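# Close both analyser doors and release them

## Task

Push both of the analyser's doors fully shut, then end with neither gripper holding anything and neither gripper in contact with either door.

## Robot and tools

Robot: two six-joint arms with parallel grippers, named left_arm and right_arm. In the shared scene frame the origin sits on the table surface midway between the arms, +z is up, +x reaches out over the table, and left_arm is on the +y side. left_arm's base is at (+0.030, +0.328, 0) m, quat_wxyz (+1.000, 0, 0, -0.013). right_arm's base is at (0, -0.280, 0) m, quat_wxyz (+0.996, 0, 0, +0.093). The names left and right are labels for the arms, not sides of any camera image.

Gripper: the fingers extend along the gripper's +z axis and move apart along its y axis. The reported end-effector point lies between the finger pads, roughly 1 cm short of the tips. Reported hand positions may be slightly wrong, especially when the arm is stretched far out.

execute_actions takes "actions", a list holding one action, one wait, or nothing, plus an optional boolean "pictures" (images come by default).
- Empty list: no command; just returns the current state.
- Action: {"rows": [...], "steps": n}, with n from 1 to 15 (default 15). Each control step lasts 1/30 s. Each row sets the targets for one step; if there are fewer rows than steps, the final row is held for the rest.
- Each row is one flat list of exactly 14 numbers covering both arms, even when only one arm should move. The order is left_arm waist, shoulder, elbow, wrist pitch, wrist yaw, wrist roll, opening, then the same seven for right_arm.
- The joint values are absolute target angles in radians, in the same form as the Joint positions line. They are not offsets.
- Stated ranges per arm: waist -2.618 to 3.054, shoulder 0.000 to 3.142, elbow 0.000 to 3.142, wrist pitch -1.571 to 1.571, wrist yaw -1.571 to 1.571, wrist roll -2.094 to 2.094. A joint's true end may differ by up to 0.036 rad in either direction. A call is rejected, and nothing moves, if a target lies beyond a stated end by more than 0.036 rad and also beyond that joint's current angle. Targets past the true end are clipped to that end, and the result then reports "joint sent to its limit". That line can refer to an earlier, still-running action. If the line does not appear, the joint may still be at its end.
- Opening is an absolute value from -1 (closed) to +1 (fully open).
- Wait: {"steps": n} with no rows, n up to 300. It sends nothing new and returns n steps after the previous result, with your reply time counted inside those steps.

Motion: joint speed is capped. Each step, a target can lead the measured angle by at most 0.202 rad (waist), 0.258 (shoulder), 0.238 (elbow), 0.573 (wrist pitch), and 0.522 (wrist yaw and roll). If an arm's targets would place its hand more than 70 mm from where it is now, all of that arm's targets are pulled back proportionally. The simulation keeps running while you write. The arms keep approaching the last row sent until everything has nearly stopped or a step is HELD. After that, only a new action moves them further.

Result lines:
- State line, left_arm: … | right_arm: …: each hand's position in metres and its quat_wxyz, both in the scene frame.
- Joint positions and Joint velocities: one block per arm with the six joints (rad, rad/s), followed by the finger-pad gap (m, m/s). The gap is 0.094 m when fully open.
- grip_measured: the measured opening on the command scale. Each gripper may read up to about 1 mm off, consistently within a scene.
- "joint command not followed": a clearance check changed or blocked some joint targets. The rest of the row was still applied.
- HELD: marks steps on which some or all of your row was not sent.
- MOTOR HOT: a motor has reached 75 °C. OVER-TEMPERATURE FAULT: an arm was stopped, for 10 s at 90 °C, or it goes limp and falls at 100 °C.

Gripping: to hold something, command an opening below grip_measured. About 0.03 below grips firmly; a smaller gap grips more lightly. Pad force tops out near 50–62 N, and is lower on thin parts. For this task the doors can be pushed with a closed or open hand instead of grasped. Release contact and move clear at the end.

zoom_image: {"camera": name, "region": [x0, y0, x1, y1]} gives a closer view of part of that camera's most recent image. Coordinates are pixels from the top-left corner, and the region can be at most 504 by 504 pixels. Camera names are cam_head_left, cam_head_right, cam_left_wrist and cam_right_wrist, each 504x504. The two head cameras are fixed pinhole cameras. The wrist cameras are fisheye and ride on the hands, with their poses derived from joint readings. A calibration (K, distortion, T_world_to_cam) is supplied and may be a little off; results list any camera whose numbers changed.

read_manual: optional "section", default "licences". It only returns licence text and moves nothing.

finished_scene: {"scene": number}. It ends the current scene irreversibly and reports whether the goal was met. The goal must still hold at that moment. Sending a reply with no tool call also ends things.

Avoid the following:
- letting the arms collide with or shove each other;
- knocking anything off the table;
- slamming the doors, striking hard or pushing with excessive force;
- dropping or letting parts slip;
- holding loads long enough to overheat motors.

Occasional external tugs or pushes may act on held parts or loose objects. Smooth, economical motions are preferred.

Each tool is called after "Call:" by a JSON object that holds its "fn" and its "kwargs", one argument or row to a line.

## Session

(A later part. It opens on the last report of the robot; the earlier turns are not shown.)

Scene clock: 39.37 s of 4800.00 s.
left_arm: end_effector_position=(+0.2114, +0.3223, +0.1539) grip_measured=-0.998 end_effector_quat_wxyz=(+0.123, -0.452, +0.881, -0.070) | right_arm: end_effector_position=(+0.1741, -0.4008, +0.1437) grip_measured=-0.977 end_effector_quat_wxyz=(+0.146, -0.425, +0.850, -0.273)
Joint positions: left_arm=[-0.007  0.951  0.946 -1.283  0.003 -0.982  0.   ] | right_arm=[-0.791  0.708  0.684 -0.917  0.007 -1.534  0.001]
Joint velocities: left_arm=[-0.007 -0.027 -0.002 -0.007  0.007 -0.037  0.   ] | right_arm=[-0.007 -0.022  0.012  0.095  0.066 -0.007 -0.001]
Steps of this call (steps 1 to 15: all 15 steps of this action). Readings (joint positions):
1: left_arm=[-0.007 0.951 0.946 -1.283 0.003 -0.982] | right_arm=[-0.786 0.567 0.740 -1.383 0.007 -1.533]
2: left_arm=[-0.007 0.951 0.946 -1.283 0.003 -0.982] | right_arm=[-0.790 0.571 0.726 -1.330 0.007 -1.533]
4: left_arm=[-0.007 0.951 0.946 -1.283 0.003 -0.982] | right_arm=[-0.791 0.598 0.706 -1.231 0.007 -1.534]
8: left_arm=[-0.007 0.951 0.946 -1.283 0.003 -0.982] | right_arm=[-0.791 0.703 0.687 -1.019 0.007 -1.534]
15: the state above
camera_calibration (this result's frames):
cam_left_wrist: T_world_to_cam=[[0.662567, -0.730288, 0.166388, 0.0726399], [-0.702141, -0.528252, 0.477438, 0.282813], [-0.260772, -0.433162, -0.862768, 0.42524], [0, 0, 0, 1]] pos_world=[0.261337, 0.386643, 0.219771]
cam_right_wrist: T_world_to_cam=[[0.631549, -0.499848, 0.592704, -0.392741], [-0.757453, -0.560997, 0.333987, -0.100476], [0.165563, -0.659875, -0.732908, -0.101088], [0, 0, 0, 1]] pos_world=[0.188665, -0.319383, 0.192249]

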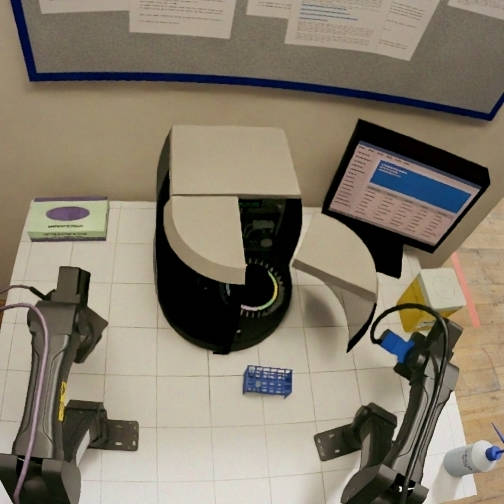

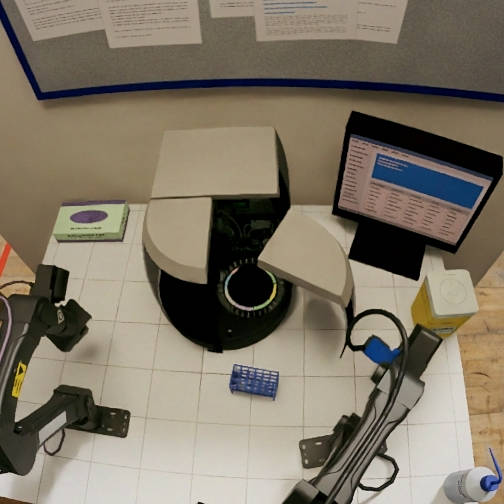

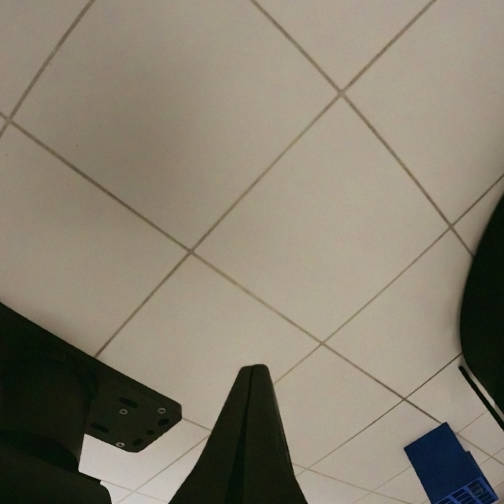

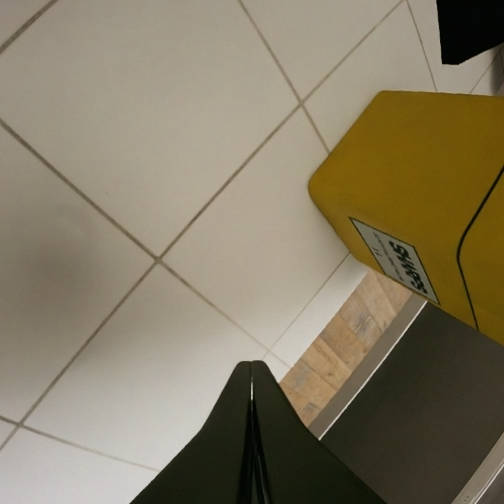

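Call:
{"fn": "execute_actions", "kwargs": {
  "actions": [
    {"rows":[[0.0,0.957,0.938,-1.281,0,-0.979,-1,-0.65,0.78,0.71,-0.82,0,-1.537,-1],[0.0,0.957,0.938,-1.281,0,-0.979,-1,-0.65,0.78,0.71,-0.82,0,-1.537,-1],[0.0,0.957,0.938,-1.281,0,-0.979,-1,-0.47,0.82,0.715,-0.8,0,-1.537,-1],[0.0,0.957,0.938,-1.281,0,-0.979,-1,-0.47,0.82,0.715,-0.8,0,-1.537,-1],[0.0,0.957,0.938,-1.281,0,-0.979,-1,-0.47,0.82,0.715,-0.8,0,-1.537,-1],[0.0,0.957,0.938,-1.281,0,-0.979,-1,-0.35,0.70,0.685,-0.885,0,-1.537,-1],[0.0,0.957,0.938,-1.281,0,-0.979,-1,-0.35,0.70,0.685,-0.885,0,-1.537,-1],[0.0,0.957,0.938,-1.281,0,-0.979,-1,-0.35,0.70,0.685,-0.885,0,-1.537,-1],[0.0,0.957,0.938,-1.281,0,-0.979,-1,-0.23,0.62,0.675,-0.96,0,-1.537,-1],[0.0,0.957,0.938,-1.281,0,-0.979,-1,-0.23,0.62,0.675,-0.96,0,-1.537,-1],[0.0,0.957,0.938,-1.281,0,-0.979,-1,-0.23,0.62,0.675,-0.96,0,-1.537,-1],[0.0,0.957,0.938,-1.281,0,-0.979,-1,-0.11,0.56,0.67,-1.02,0,-1.537,-1],[0.0,0.957,0.938,-1.281,0,-0.979,-1,-0.11,0.56,0.67,-1.02,0,-1.537,-1],[0.0,0.957,0.938,-1.281,0,-0.979,-1,-0.11,0.56,0.67,-1.02,0,-1.537,-1],[0.0,0.957,0.938,-1.281,0,-0.979,-1,0.01,0.51,0.67,-1.06,0,-1.537,-1]],"steps":15}
  ],
  "pictures": false
}}

Call:
{"fn": "execute_actions", "kwargs": {
  "actions": [
    {"steps":8}
  ]
}}

Scene clock: 41.77 s of 4800.00 s.
left_arm: end_effector_position=(+0.2114, +0.3223, +0.1539) grip_measured=-0.998 end_effector_quat_wxyz=(+0.123, -0.452, +0.881, -0.070) | right_arm: end_effector_position=(+0.1958, -0.2651, +0.1587) grip_measured=-0.977 end_effector_quat_wxyz=(+0.256, -0.677, +0.649, -0.235)
Joint positions: left_arm=[-0.007  0.951  0.946 -1.283  0.003 -0.982  0.   ] | right_arm=[-0.105  0.569  0.678 -0.969  0.012 -1.535  0.001]
Joint velocities: left_arm=[-0.022  0.007 -0.007 -0.007  0.066  0.066 -0.   ] | right_arm=[ 1.468 -0.501 -0.066 -0.432  0.066 -0.022 -0.001]
Steps of this call (steps 1 to 30: the robot went on to your last target; steps 31 to 57: nothing new was sent; steps 58 to 72: all 15 steps of this action). Readings (joint positions):
58: left_arm=[-0.007 0.951 0.946 -1.283 0.003 -0.982] | right_arm=[-0.768 0.715 0.685 -0.894 0.016 -1.534]
59: left_arm=[-0.007 0.951 0.946 -1.283 0.003 -0.982] | right_arm=[-0.722 0.731 0.686 -0.881 0.015 -1.534]
61: left_arm=[-0.007 0.951 0.946 -1.283 0.003 -0.982] | right_arm=[-0.592 0.780 0.687 -0.855 0.019 -1.534]
65: left_arm=[-0.007 0.951 0.946 -1.283 0.003 -0.982] | right_arm=[-0.385 0.757 0.680 -0.858 0.012 -1.535]
72: the state above

Scene clock: 42.03 s of 4800.00 s.
left_arm: end_effector_position=(+0.2114, +0.3223, +0.1539) grip_measured=-0.998 end_effector_quat_wxyz=(+0.123, -0.452, +0.881, -0.070) | right_arm: end_effector_position=(+0.1767, -0.2462, +0.1533) grip_measured=-0.977 end_effector_quat_wxyz=(-0.258, +0.715, -0.615, +0.209)
Joint positions: left_arm=[-0.007  0.951  0.946 -1.283  0.003 -0.982  0.   ] | right_arm=[ 0.002  0.524  0.675 -1.045  0.006 -1.535  0.001]
Joint velocities: left_arm=[-0.002 -0.002  0.007  0.051  0.007 -0.007 -0.   ] | right_arm=[ 0.002  0.002  0.017 -0.154  0.037  0.037  0.001]
Steps of this call (steps 1 to 8: the robot went on to your last target). Readings (joint positions):
1: left_arm=[-0.007 0.951 0.946 -1.283 0.003 -0.982] | right_arm=[-0.056 0.551 0.676 -0.986 0.010 -1.535]
2: left_arm=[-0.007 0.951 0.946 -1.283 0.003 -0.982] | right_arm=[-0.023 0.537 0.675 -1.002 0.007 -1.535]
4: left_arm=[-0.007 0.951 0.946 -1.283 0.003 -0.982] | right_arm=[-0.000 0.524 0.675 -1.025 0.006 -1.535]
8: the state above
camera_calibration (this result's frames):
cam_left_wrist: T_world_to_cam=[[0.662567, -0.730288, 0.166388, 0.0726399], [-0.702141, -0.528252, 0.477438, 0.282813], [-0.260772, -0.433162, -0.862768, 0.42524], [0, 0, 0, 1]] pos_world=[0.261337, 0.386643, 0.219771]
cam_right_wrist: T_world_to_cam=[[0.770698, 0.095358, 0.630025, -0.206574], [-0.144894, -0.936611, 0.319008, -0.213402], [0.620508, -0.337146, -0.708027, 0.00274424], [0, 0, 0, 1]] pos_world=[0.126582, -0.179251, 0.200166]

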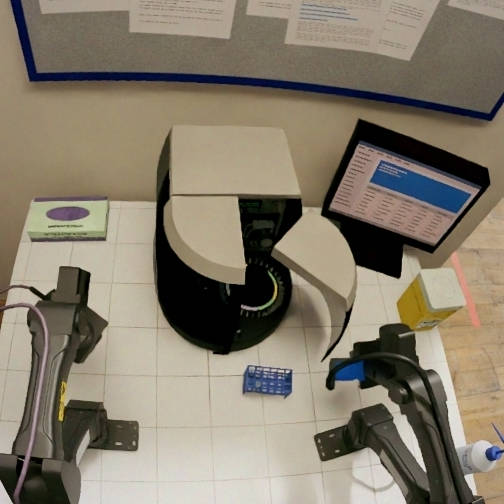

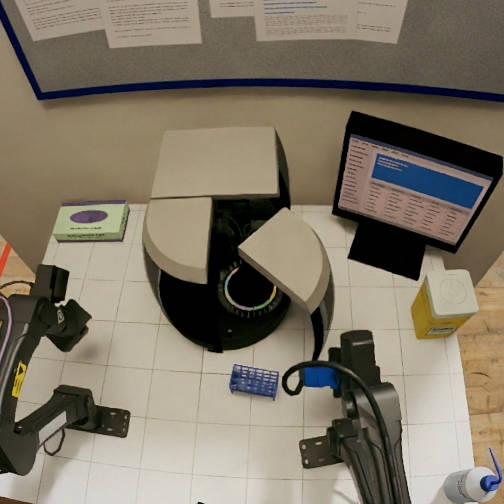

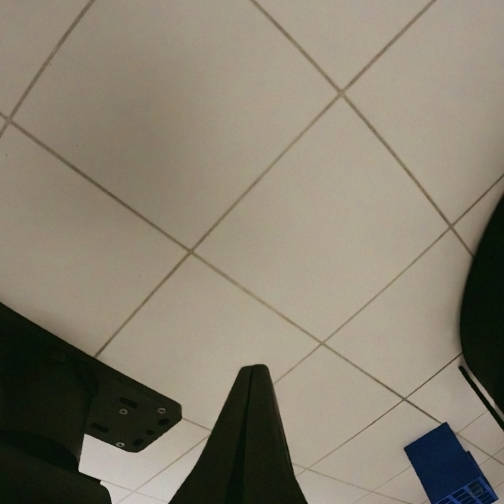

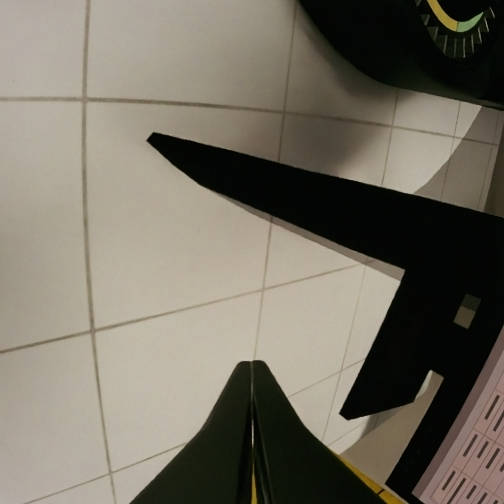

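Call:
{"fn": "execute_actions", "kwargs": {
  "actions": [
    {"rows":[[0.0,0.957,0.938,-1.281,0,-0.979,-1,0.05,0.6,0.675,-0.98,0,-1.537,-1],[0.0,0.957,0.938,-1.281,0,-0.979,-1,0.105,0.655,0.68,-0.925,0,-1.537,-1],[0.0,0.957,0.938,-1.281,0,-0.979,-1,0.105,0.655,0.68,-0.925,0,-1.537,-1],[0.0,0.957,0.938,-1.281,0,-0.979,-1,0.105,0.655,0.68,-0.925,0,-1.537,-1],[0.0,0.957,0.938,-1.281,0,-0.979,-1,0.19,0.68,0.682,-0.9,0,-1.537,-1],[0.0,0.957,0.938,-1.281,0,-0.979,-1,0.19,0.68,0.682,-0.9,0,-1.537,-1],[0.0,0.957,0.938,-1.281,0,-0.979,-1,0.275,0.7,0.685,-0.885,0,-1.537,-1],[0.0,0.957,0.938,-1.281,0,-0.979,-1,0.275,0.7,0.685,-0.885,0,-1.537,-1],[0.0,0.957,0.938,-1.281,0,-0.979,-1,0.36,0.715,0.688,-0.875,0,-1.537,-1],[0.0,0.957,0.938,-1.281,0,-0.979,-1,0.36,0.715,0.688,-0.875,0,-1.537,-1],[0.0,0.957,0.938,-1.281,0,-0.979,-1,0.43,0.79,0.705,-0.82,0,-1.537,-1],[0.0,0.957,0.938,-1.281,0,-0.979,-1,0.43,0.79,0.705,-0.82,0,-1.537,-1],[0.0,0.957,0.938,-1.281,0,-0.979,-1,0.5,0.87,0.73,-0.76,0,-1.537,-1],[0.0,0.957,0.938,-1.281,0,-0.979,-1,0.5,0.87,0.73,-0.76,0,-1.537,-1],[0.0,0.957,0.938,-1.281,0,-0.979,-1,0.555,0.95,0.755,-0.705,0,-1.537,-1]],"steps":15}
  ],
  "pictures": false
}}

Call:
{"fn": "execute_actions", "kwargs": {
  "actions": [
    {"steps":10}
  ]
}}

Scene clock: 44.37 s of 4800.00 s.
left_arm: end_effector_position=(+0.2114, +0.3223, +0.1539) grip_measured=-0.998 end_effector_quat_wxyz=(+0.123, -0.452, +0.881, -0.070) | right_arm: end_effector_position=(+0.1810, -0.1377, +0.1298) grip_measured=-0.977 end_effector_quat_wxyz=(-0.251, +0.856, -0.434, +0.123)
Joint positions: left_arm=[-0.007  0.951  0.946 -1.283  0.003 -0.982  0.   ] | right_arm=[ 0.485  0.851  0.7   -0.853  0.014 -1.536  0.001]
Joint velocities: left_arm=[-0.002  0.002 -0.007 -0.051  0.007 -0.007  0.001] | right_arm=[ 0.96   1.282  0.354  0.579  0.066  0.066 -0.   ]
Steps of this call (steps 1 to 30: the robot went on to your last target; steps 31 to 55: nothing new was sent; steps 56 to 70: all 15 steps of this action). Readings (joint positions):
56: left_arm=[-0.007 0.951 0.946 -1.283 0.003 -0.982] | right_arm=[0.009 0.531 0.675 -1.052 0.007 -1.535]
57: left_arm=[-0.007 0.951 0.946 -1.283 0.003 -0.982] | right_arm=[0.033 0.555 0.675 -1.038 0.009 -1.535]
59: left_arm=[-0.007 0.951 0.946 -1.283 0.003 -0.982] | right_arm=[0.082 0.621 0.675 -1.000 0.008 -1.535]
63: left_arm=[-0.007 0.951 0.946 -1.283 0.003 -0.982] | right_arm=[0.221 0.681 0.675 -0.951 0.012 -1.536]
70: the state above

Scene clock: 44.70 s of 4800.00 s.
left_arm: end_effector_position=(+0.2114, +0.3223, +0.1539) grip_measured=-0.998 end_effector_quat_wxyz=(+0.123, -0.452, +0.881, -0.070) | right_arm: end_effector_position=(+0.1899, -0.1078, +0.1282) grip_measured=-0.977 end_effector_quat_wxyz=(-0.264, +0.868, -0.404, +0.115)
Joint positions: left_arm=[-0.007  0.951  0.946 -1.283  0.003 -0.982  0.   ] | right_arm=[ 0.549  0.955  0.721 -0.753  0.007 -1.536  0.001]
Joint velocities: left_arm=[ 0.002 -0.002 -0.007 -0.007  0.007  0.037 -0.001] | right_arm=[ 0.007 -0.002 -0.007  0.007  0.051  0.007  0.001]
Steps of this call (steps 1 to 10: the robot went on to your last target). Readings (joint positions):
1: left_arm=[-0.007 0.951 0.946 -1.283 0.003 -0.982] | right_arm=[0.515 0.894 0.711 -0.831 0.012 -1.536]
2: left_arm=[-0.007 0.951 0.946 -1.283 0.003 -0.982] | right_arm=[0.535 0.926 0.718 -0.806 0.010 -1.536]
4: left_arm=[-0.007 0.951 0.946 -1.283 0.003 -0.982] | right_arm=[0.549 0.954 0.721 -0.773 0.007 -1.536]
8: left_arm=[-0.007 0.951 0.946 -1.283 0.003 -0.982] | right_arm=[0.549 0.955 0.721 -0.756 0.007 -1.536]
10: the state above
camera_calibration (this result's frames):
cam_left_wrist: T_world_to_cam=[[0.662567, -0.730288, 0.166388, 0.0726399], [-0.702141, -0.528252, 0.477438, 0.282813], [-0.260772, -0.433162, -0.862768, 0.42524], [0, 0, 0, 1]] pos_world=[0.261337, 0.386643, 0.219771]
cam_right_wrist: T_world_to_cam=[[0.649404, 0.520194, 0.554682, -0.135695], [0.386673, -0.853969, 0.348168, -0.169655], [0.654796, -0.0116209, -0.755716, 0.0580999], [0, 0, 0, 1]] pos_world=[0.115679, -0.0736169, 0.178243]

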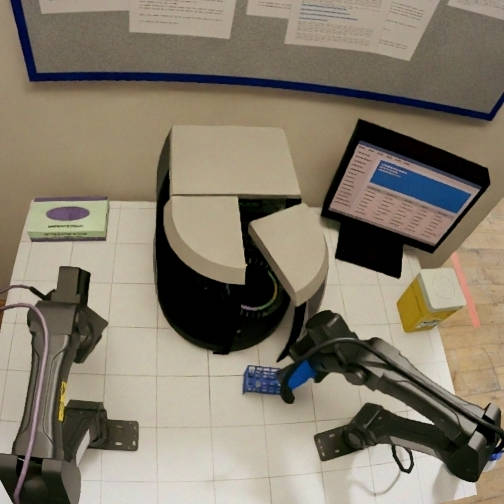

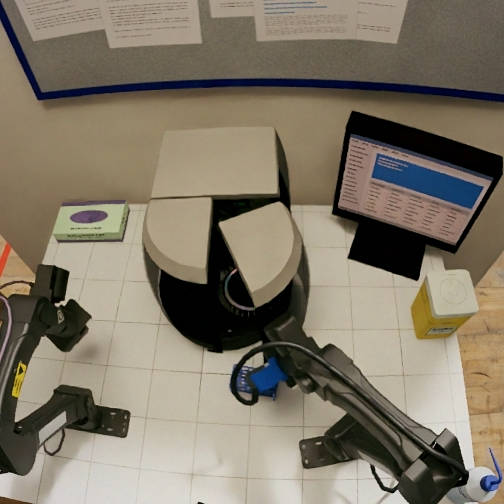

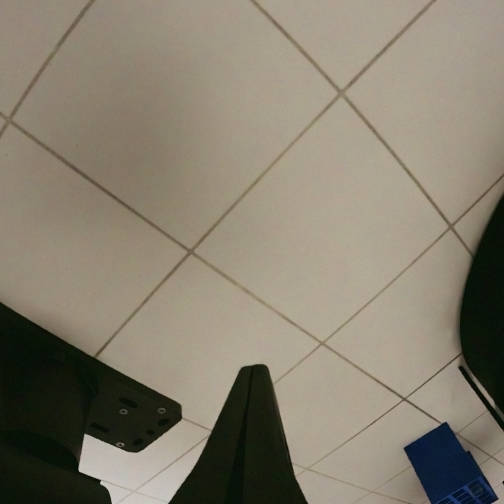

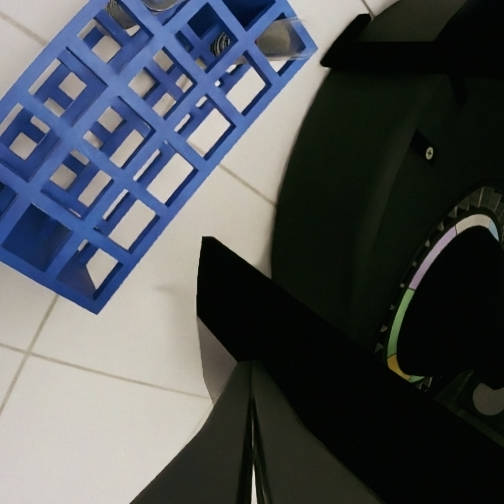

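Call:
{"fn": "execute_actions", "kwargs": {
  "actions": [
    {"rows":[[0.0,0.957,0.938,-1.281,0,-0.979,-1,0.57,1.0,0.78,-0.68,0,-1.537,-1],[0.0,0.957,0.938,-1.281,0,-0.979,-1,0.57,1.0,0.78,-0.68,0,-1.537,-1],[0.0,0.957,0.938,-1.281,0,-0.979,-1,0.585,1.06,0.81,-0.65,0,-1.537,-1],[0.0,0.957,0.938,-1.281,0,-0.979,-1,0.585,1.06,0.81,-0.65,0,-1.537,-1],[0.0,0.957,0.938,-1.281,0,-0.979,-1,0.6,1.12,0.84,-0.62,0,-1.537,-1],[0.0,0.957,0.938,-1.281,0,-0.979,-1,0.6,1.12,0.84,-0.62,0,-1.537,-1],[0.0,0.957,0.938,-1.281,0,-0.979,-1,0.61,1.17,0.865,-0.59,0,-1.537,-1],[0.0,0.957,0.938,-1.281,0,-0.979,-1,0.61,1.17,0.865,-0.59,0,-1.537,-1],[0.0,0.957,0.938,-1.281,0,-0.979,-1,0.63,1.25,0.915,-0.565,0,-1.537,-1]],"steps":15}
  ]
}}

Scene clock: 46.17 s of 4800.00 s.
left_arm: end_effector_position=(+0.2114, +0.3223, +0.1539) grip_measured=-0.998 end_effector_quat_wxyz=(+0.123, -0.452, +0.881, -0.070) | right_arm: end_effector_position=(+0.2240, -0.0422, +0.1302) grip_measured=-0.977 end_effector_quat_wxyz=(-0.273, +0.882, -0.370, +0.104)
Joint positions: left_arm=[-0.007  0.951  0.946 -1.283  0.003 -0.982  0.   ] | right_arm=[ 0.625  1.256  0.883 -0.606  0.    -1.536  0.001]
Joint velocities: left_arm=[ 0.002  0.002 -0.017 -0.007 -0.037  0.022 -0.   ] | right_arm=[-0.012 -0.022 -0.002  0.007 -0.007 -0.051 -0.   ]
Steps of this call (steps 1 to 29: the robot went on to your last target; steps 30 to 44: all 15 steps of this action). Readings (joint positions):
30: left_arm=[-0.007 0.951 0.946 -1.283 0.003 -0.982] | right_arm=[0.551 0.960 0.725 -0.749 0.007 -1.536]
31: left_arm=[-0.007 0.951 0.946 -1.283 0.003 -0.982] | right_arm=[0.555 0.971 0.732 -0.747 0.007 -1.536]
33: left_arm=[-0.007 0.951 0.946 -1.283 0.003 -0.982] | right_arm=[0.569 1.015 0.758 -0.739 0.005 -1.536]
37: left_arm=[-0.007 0.951 0.946 -1.283 0.003 -0.982] | right_arm=[0.599 1.134 0.818 -0.688 0.002 -1.536]
44: the state above
camera_calibration (this result's frames):
cam_left_wrist: T_world_to_cam=[[0.662567, -0.730288, 0.166388, 0.0726399], [-0.702141, -0.528252, 0.477438, 0.282813], [-0.260772, -0.433162, -0.862768, 0.42524], [0, 0, 0, 1]] pos_world=[0.261337, 0.386643, 0.219771]
cam_right_wrist: T_world_to_cam=[[0.605068, 0.564266, 0.561691, -0.182128], [0.451988, -0.824227, 0.341112, -0.139937], [0.655439, 0.047482, -0.753754, 0.0401476], [0, 0, 0, 1]] pos_world=[0.147135, -0.014478, 0.180295]

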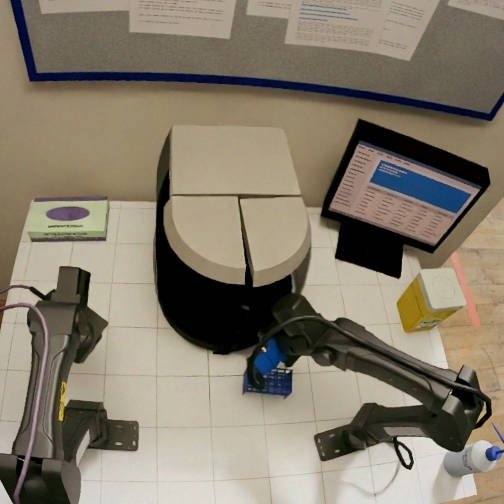

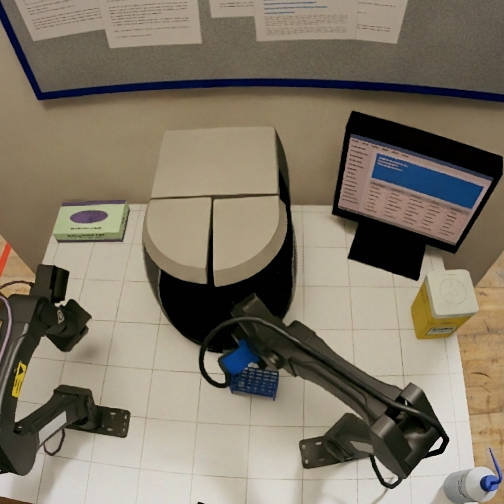

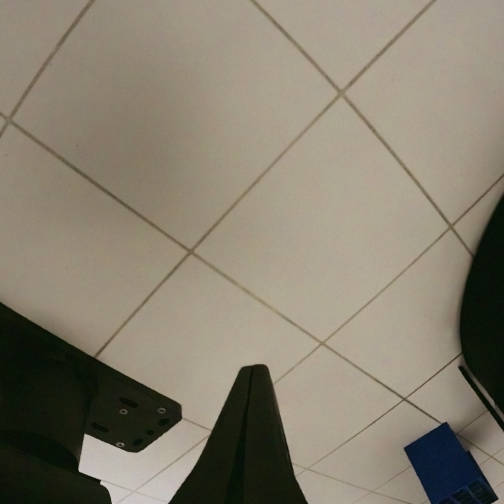

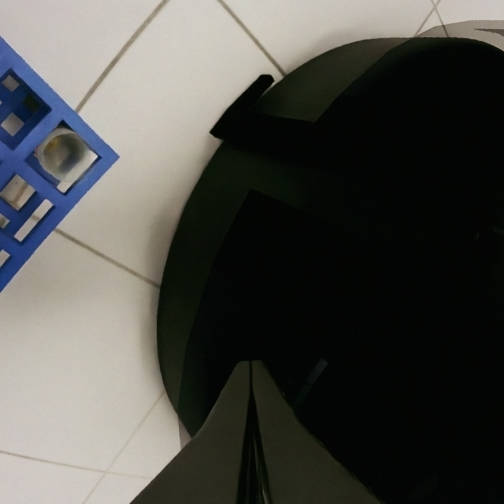

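Call:
{"fn": "execute_actions", "kwargs": {
  "actions": [
    {"rows":[[0.0,0.957,0.938,-1.281,0,-0.979,-1,0.64,1.3,0.93,-0.57,0,-1.537,-1],[0.0,0.957,0.938,-1.281,0,-0.979,-1,0.64,1.3,0.93,-0.57,0,-1.537,-1],[0.0,0.957,0.938,-1.281,0,-0.979,-1,0.64,1.3,0.93,-0.57,0,-1.537,-1],[0.0,0.957,0.938,-1.281,0,-0.979,-1,0.65,1.36,0.97,-0.56,0,-1.537,-1]],"steps":15}
  ]
}}

Scene clock: 47.07 s of 4800.00 s.
left_arm: end_effector_position=(+0.2114, +0.3223, +0.1539) grip_measured=-0.998 end_effector_quat_wxyz=(+0.123, -0.452, +0.881, -0.070) | right_arm: end_effector_position=(+0.2251, -0.0319, +0.1233) grip_measured=-0.977 end_effector_quat_wxyz=(-0.252, +0.891, -0.366, +0.094)
Joint positions: left_arm=[-0.007  0.951  0.946 -1.283  0.003 -0.982  0.   ] | right_arm=[ 0.646  1.332  0.935 -0.63   0.005 -1.531  0.001]
Joint velocities: left_arm=[-0.012 -0.007 -0.002  0.051 -0.022  0.051  0.   ] | right_arm=[ 0.027 -0.002 -0.002  0.037  0.007 -0.037 -0.   ]
Steps of this call (steps 1 to 12: the robot went on to your last target; steps 13 to 27: all 15 steps of this action). Readings (joint positions):
13: left_arm=[-0.007 0.951 0.946 -1.283 0.003 -0.982] | right_arm=[0.626 1.261 0.886 -0.605 0.000 -1.536]
14: left_arm=[-0.007 0.951 0.946 -1.283 0.003 -0.982] | right_arm=[0.628 1.270 0.892 -0.604 0.000 -1.536]
16: left_arm=[-0.007 0.951 0.946 -1.283 0.003 -0.982] | right_arm=[0.634 1.297 0.906 -0.603 0.000 -1.536]
20: left_arm=[-0.007 0.951 0.946 -1.283 0.003 -0.982] | right_arm=[0.646 1.330 0.933 -0.625 0.005 -1.531]
27: the state above
camera_calibration (this result's frames):
cam_left_wrist: T_world_to_cam=[[0.662567, -0.730288, 0.166388, 0.0726399], [-0.702141, -0.528252, 0.477438, 0.282813], [-0.260772, -0.433162, -0.862768, 0.42524], [0, 0, 0, 1]] pos_world=[0.261337, 0.386643, 0.219771]
cam_right_wrist: T_world_to_cam=[[0.613516, 0.593011, 0.521476, -0.180813], [0.475033, -0.804665, 0.356171, -0.136036], [0.630827, 0.0292013, -0.775374, 0.0413824], [0, 0, 0, 1]] pos_world=[0.149448, -0.00344766, 0.174829]

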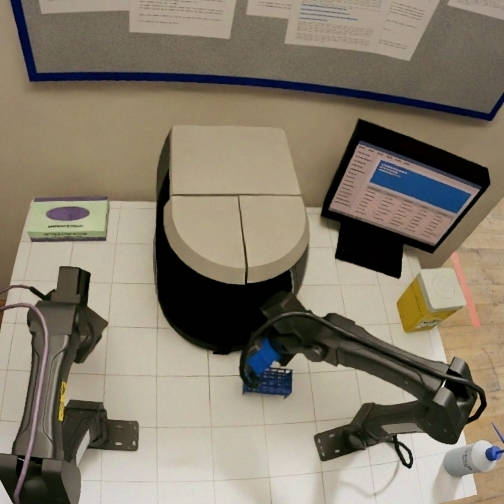

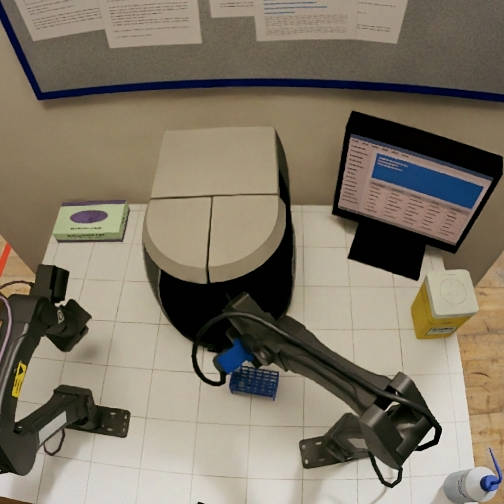

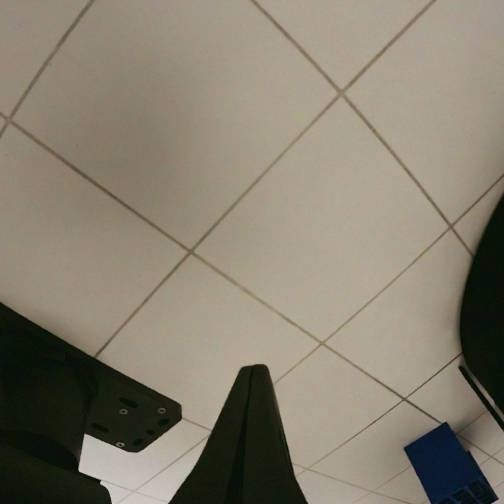

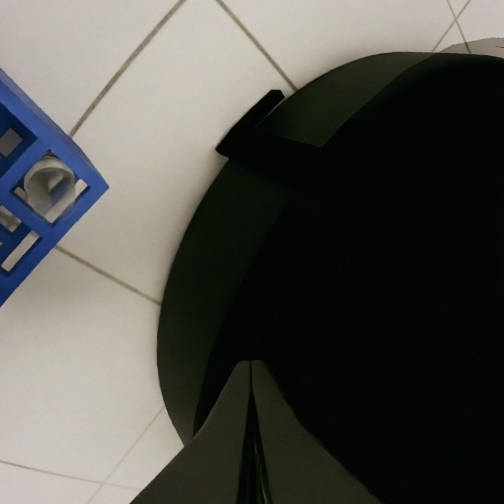

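Closed. Retract (raising the tip over the rack).

Call:
{"fn": "execute_actions", "kwargs": {
  "actions": [
    {"rows":[[0.0,0.957,0.938,-1.281,0,-0.979,-1,0.65,0.9,0.8,-0.75,0,-1.537,-1]],"steps":15}
  ]
}}

Scene clock: 47.83 s of 4800.00 s.
left_arm: end_effector_position=(+0.2114, +0.3223, +0.1539) grip_measured=-0.998 end_effector_quat_wxyz=(+0.123, -0.452, +0.881, -0.070) | right_arm: end_effector_position=(+0.1810, -0.0804, +0.1743) grip_measured=-0.977 end_effector_quat_wxyz=(-0.333, +0.865, -0.354, +0.124)
Joint positions: left_arm=[-0.007  0.951  0.946 -1.283  0.003 -0.982  0.   ] | right_arm=[ 0.646  0.894  0.795 -0.744  0.005 -1.533  0.001]
Joint velocities: left_arm=[ 0.002  0.002 -0.022 -0.037 -0.007 -0.007  0.001] | right_arm=[-0.007 -0.017 -0.002  0.022 -0.051  0.022 -0.   ]
Steps of this call (steps 1 to 8: the robot went on to your last target; steps 9 to 23: all 15 steps of this action). Readings (joint positions):
9: left_arm=[-0.007 0.951 0.946 -1.283 0.003 -0.982] | right_arm=[0.646 1.301 0.912 -0.623 0.005 -1.531]
10: left_arm=[-0.007 0.951 0.946 -1.283 0.003 -0.982] | right_arm=[0.646 1.237 0.867 -0.632 0.005 -1.531]
12: left_arm=[-0.007 0.951 0.946 -1.283 0.003 -0.982] | right_arm=[0.646 1.069 0.802 -0.696 0.005 -1.532]
16: left_arm=[-0.007 0.951 0.946 -1.283 0.003 -0.982] | right_arm=[0.646 0.891 0.795 -0.734 0.005 -1.533]
23: the state above
camera_calibration (this result's frames):
cam_left_wrist: T_world_to_cam=[[0.662567, -0.730288, 0.166388, 0.0726399], [-0.702141, -0.528252, 0.477438, 0.282813], [-0.260772, -0.433162, -0.862768, 0.42524], [0, 0, 0, 1]] pos_world=[0.261337, 0.386643, 0.219771]
cam_right_wrist: T_world_to_cam=[[0.538725, 0.513552, 0.667862, -0.169929], [0.435445, -0.848366, 0.301103, -0.159022], [0.721223, 0.128606, -0.680659, 0.0852359], [0, 0, 0, 1]] pos_world=[0.0993161, -0.0586034, 0.219388]

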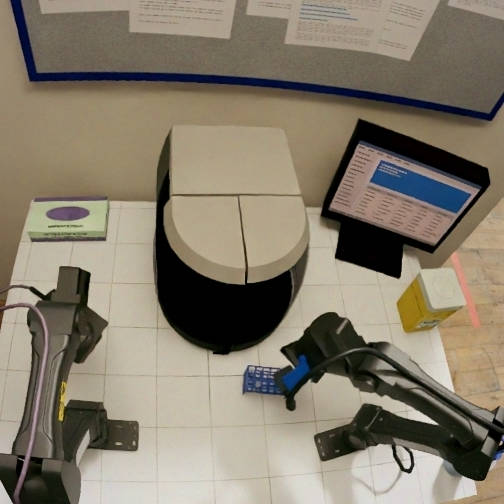

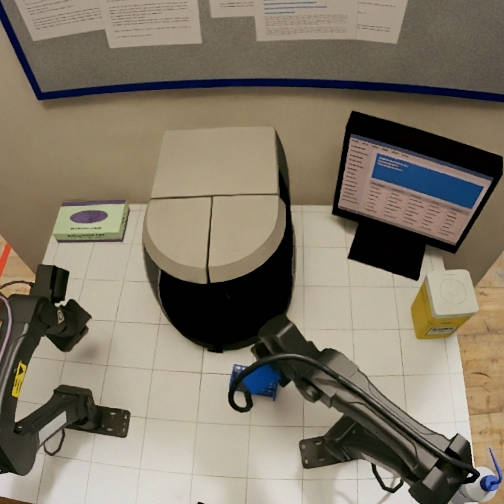

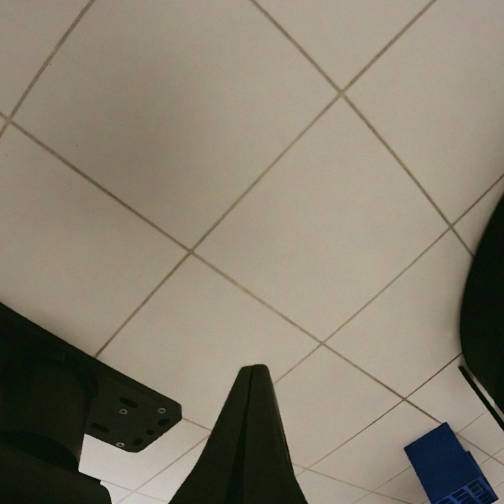

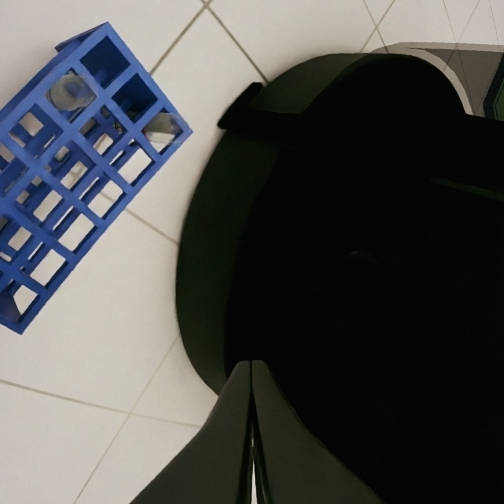

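Call:
{"fn": "finished_scene", "kwargs": {
  "scene": 1
}}

The scene is finished: the task was done.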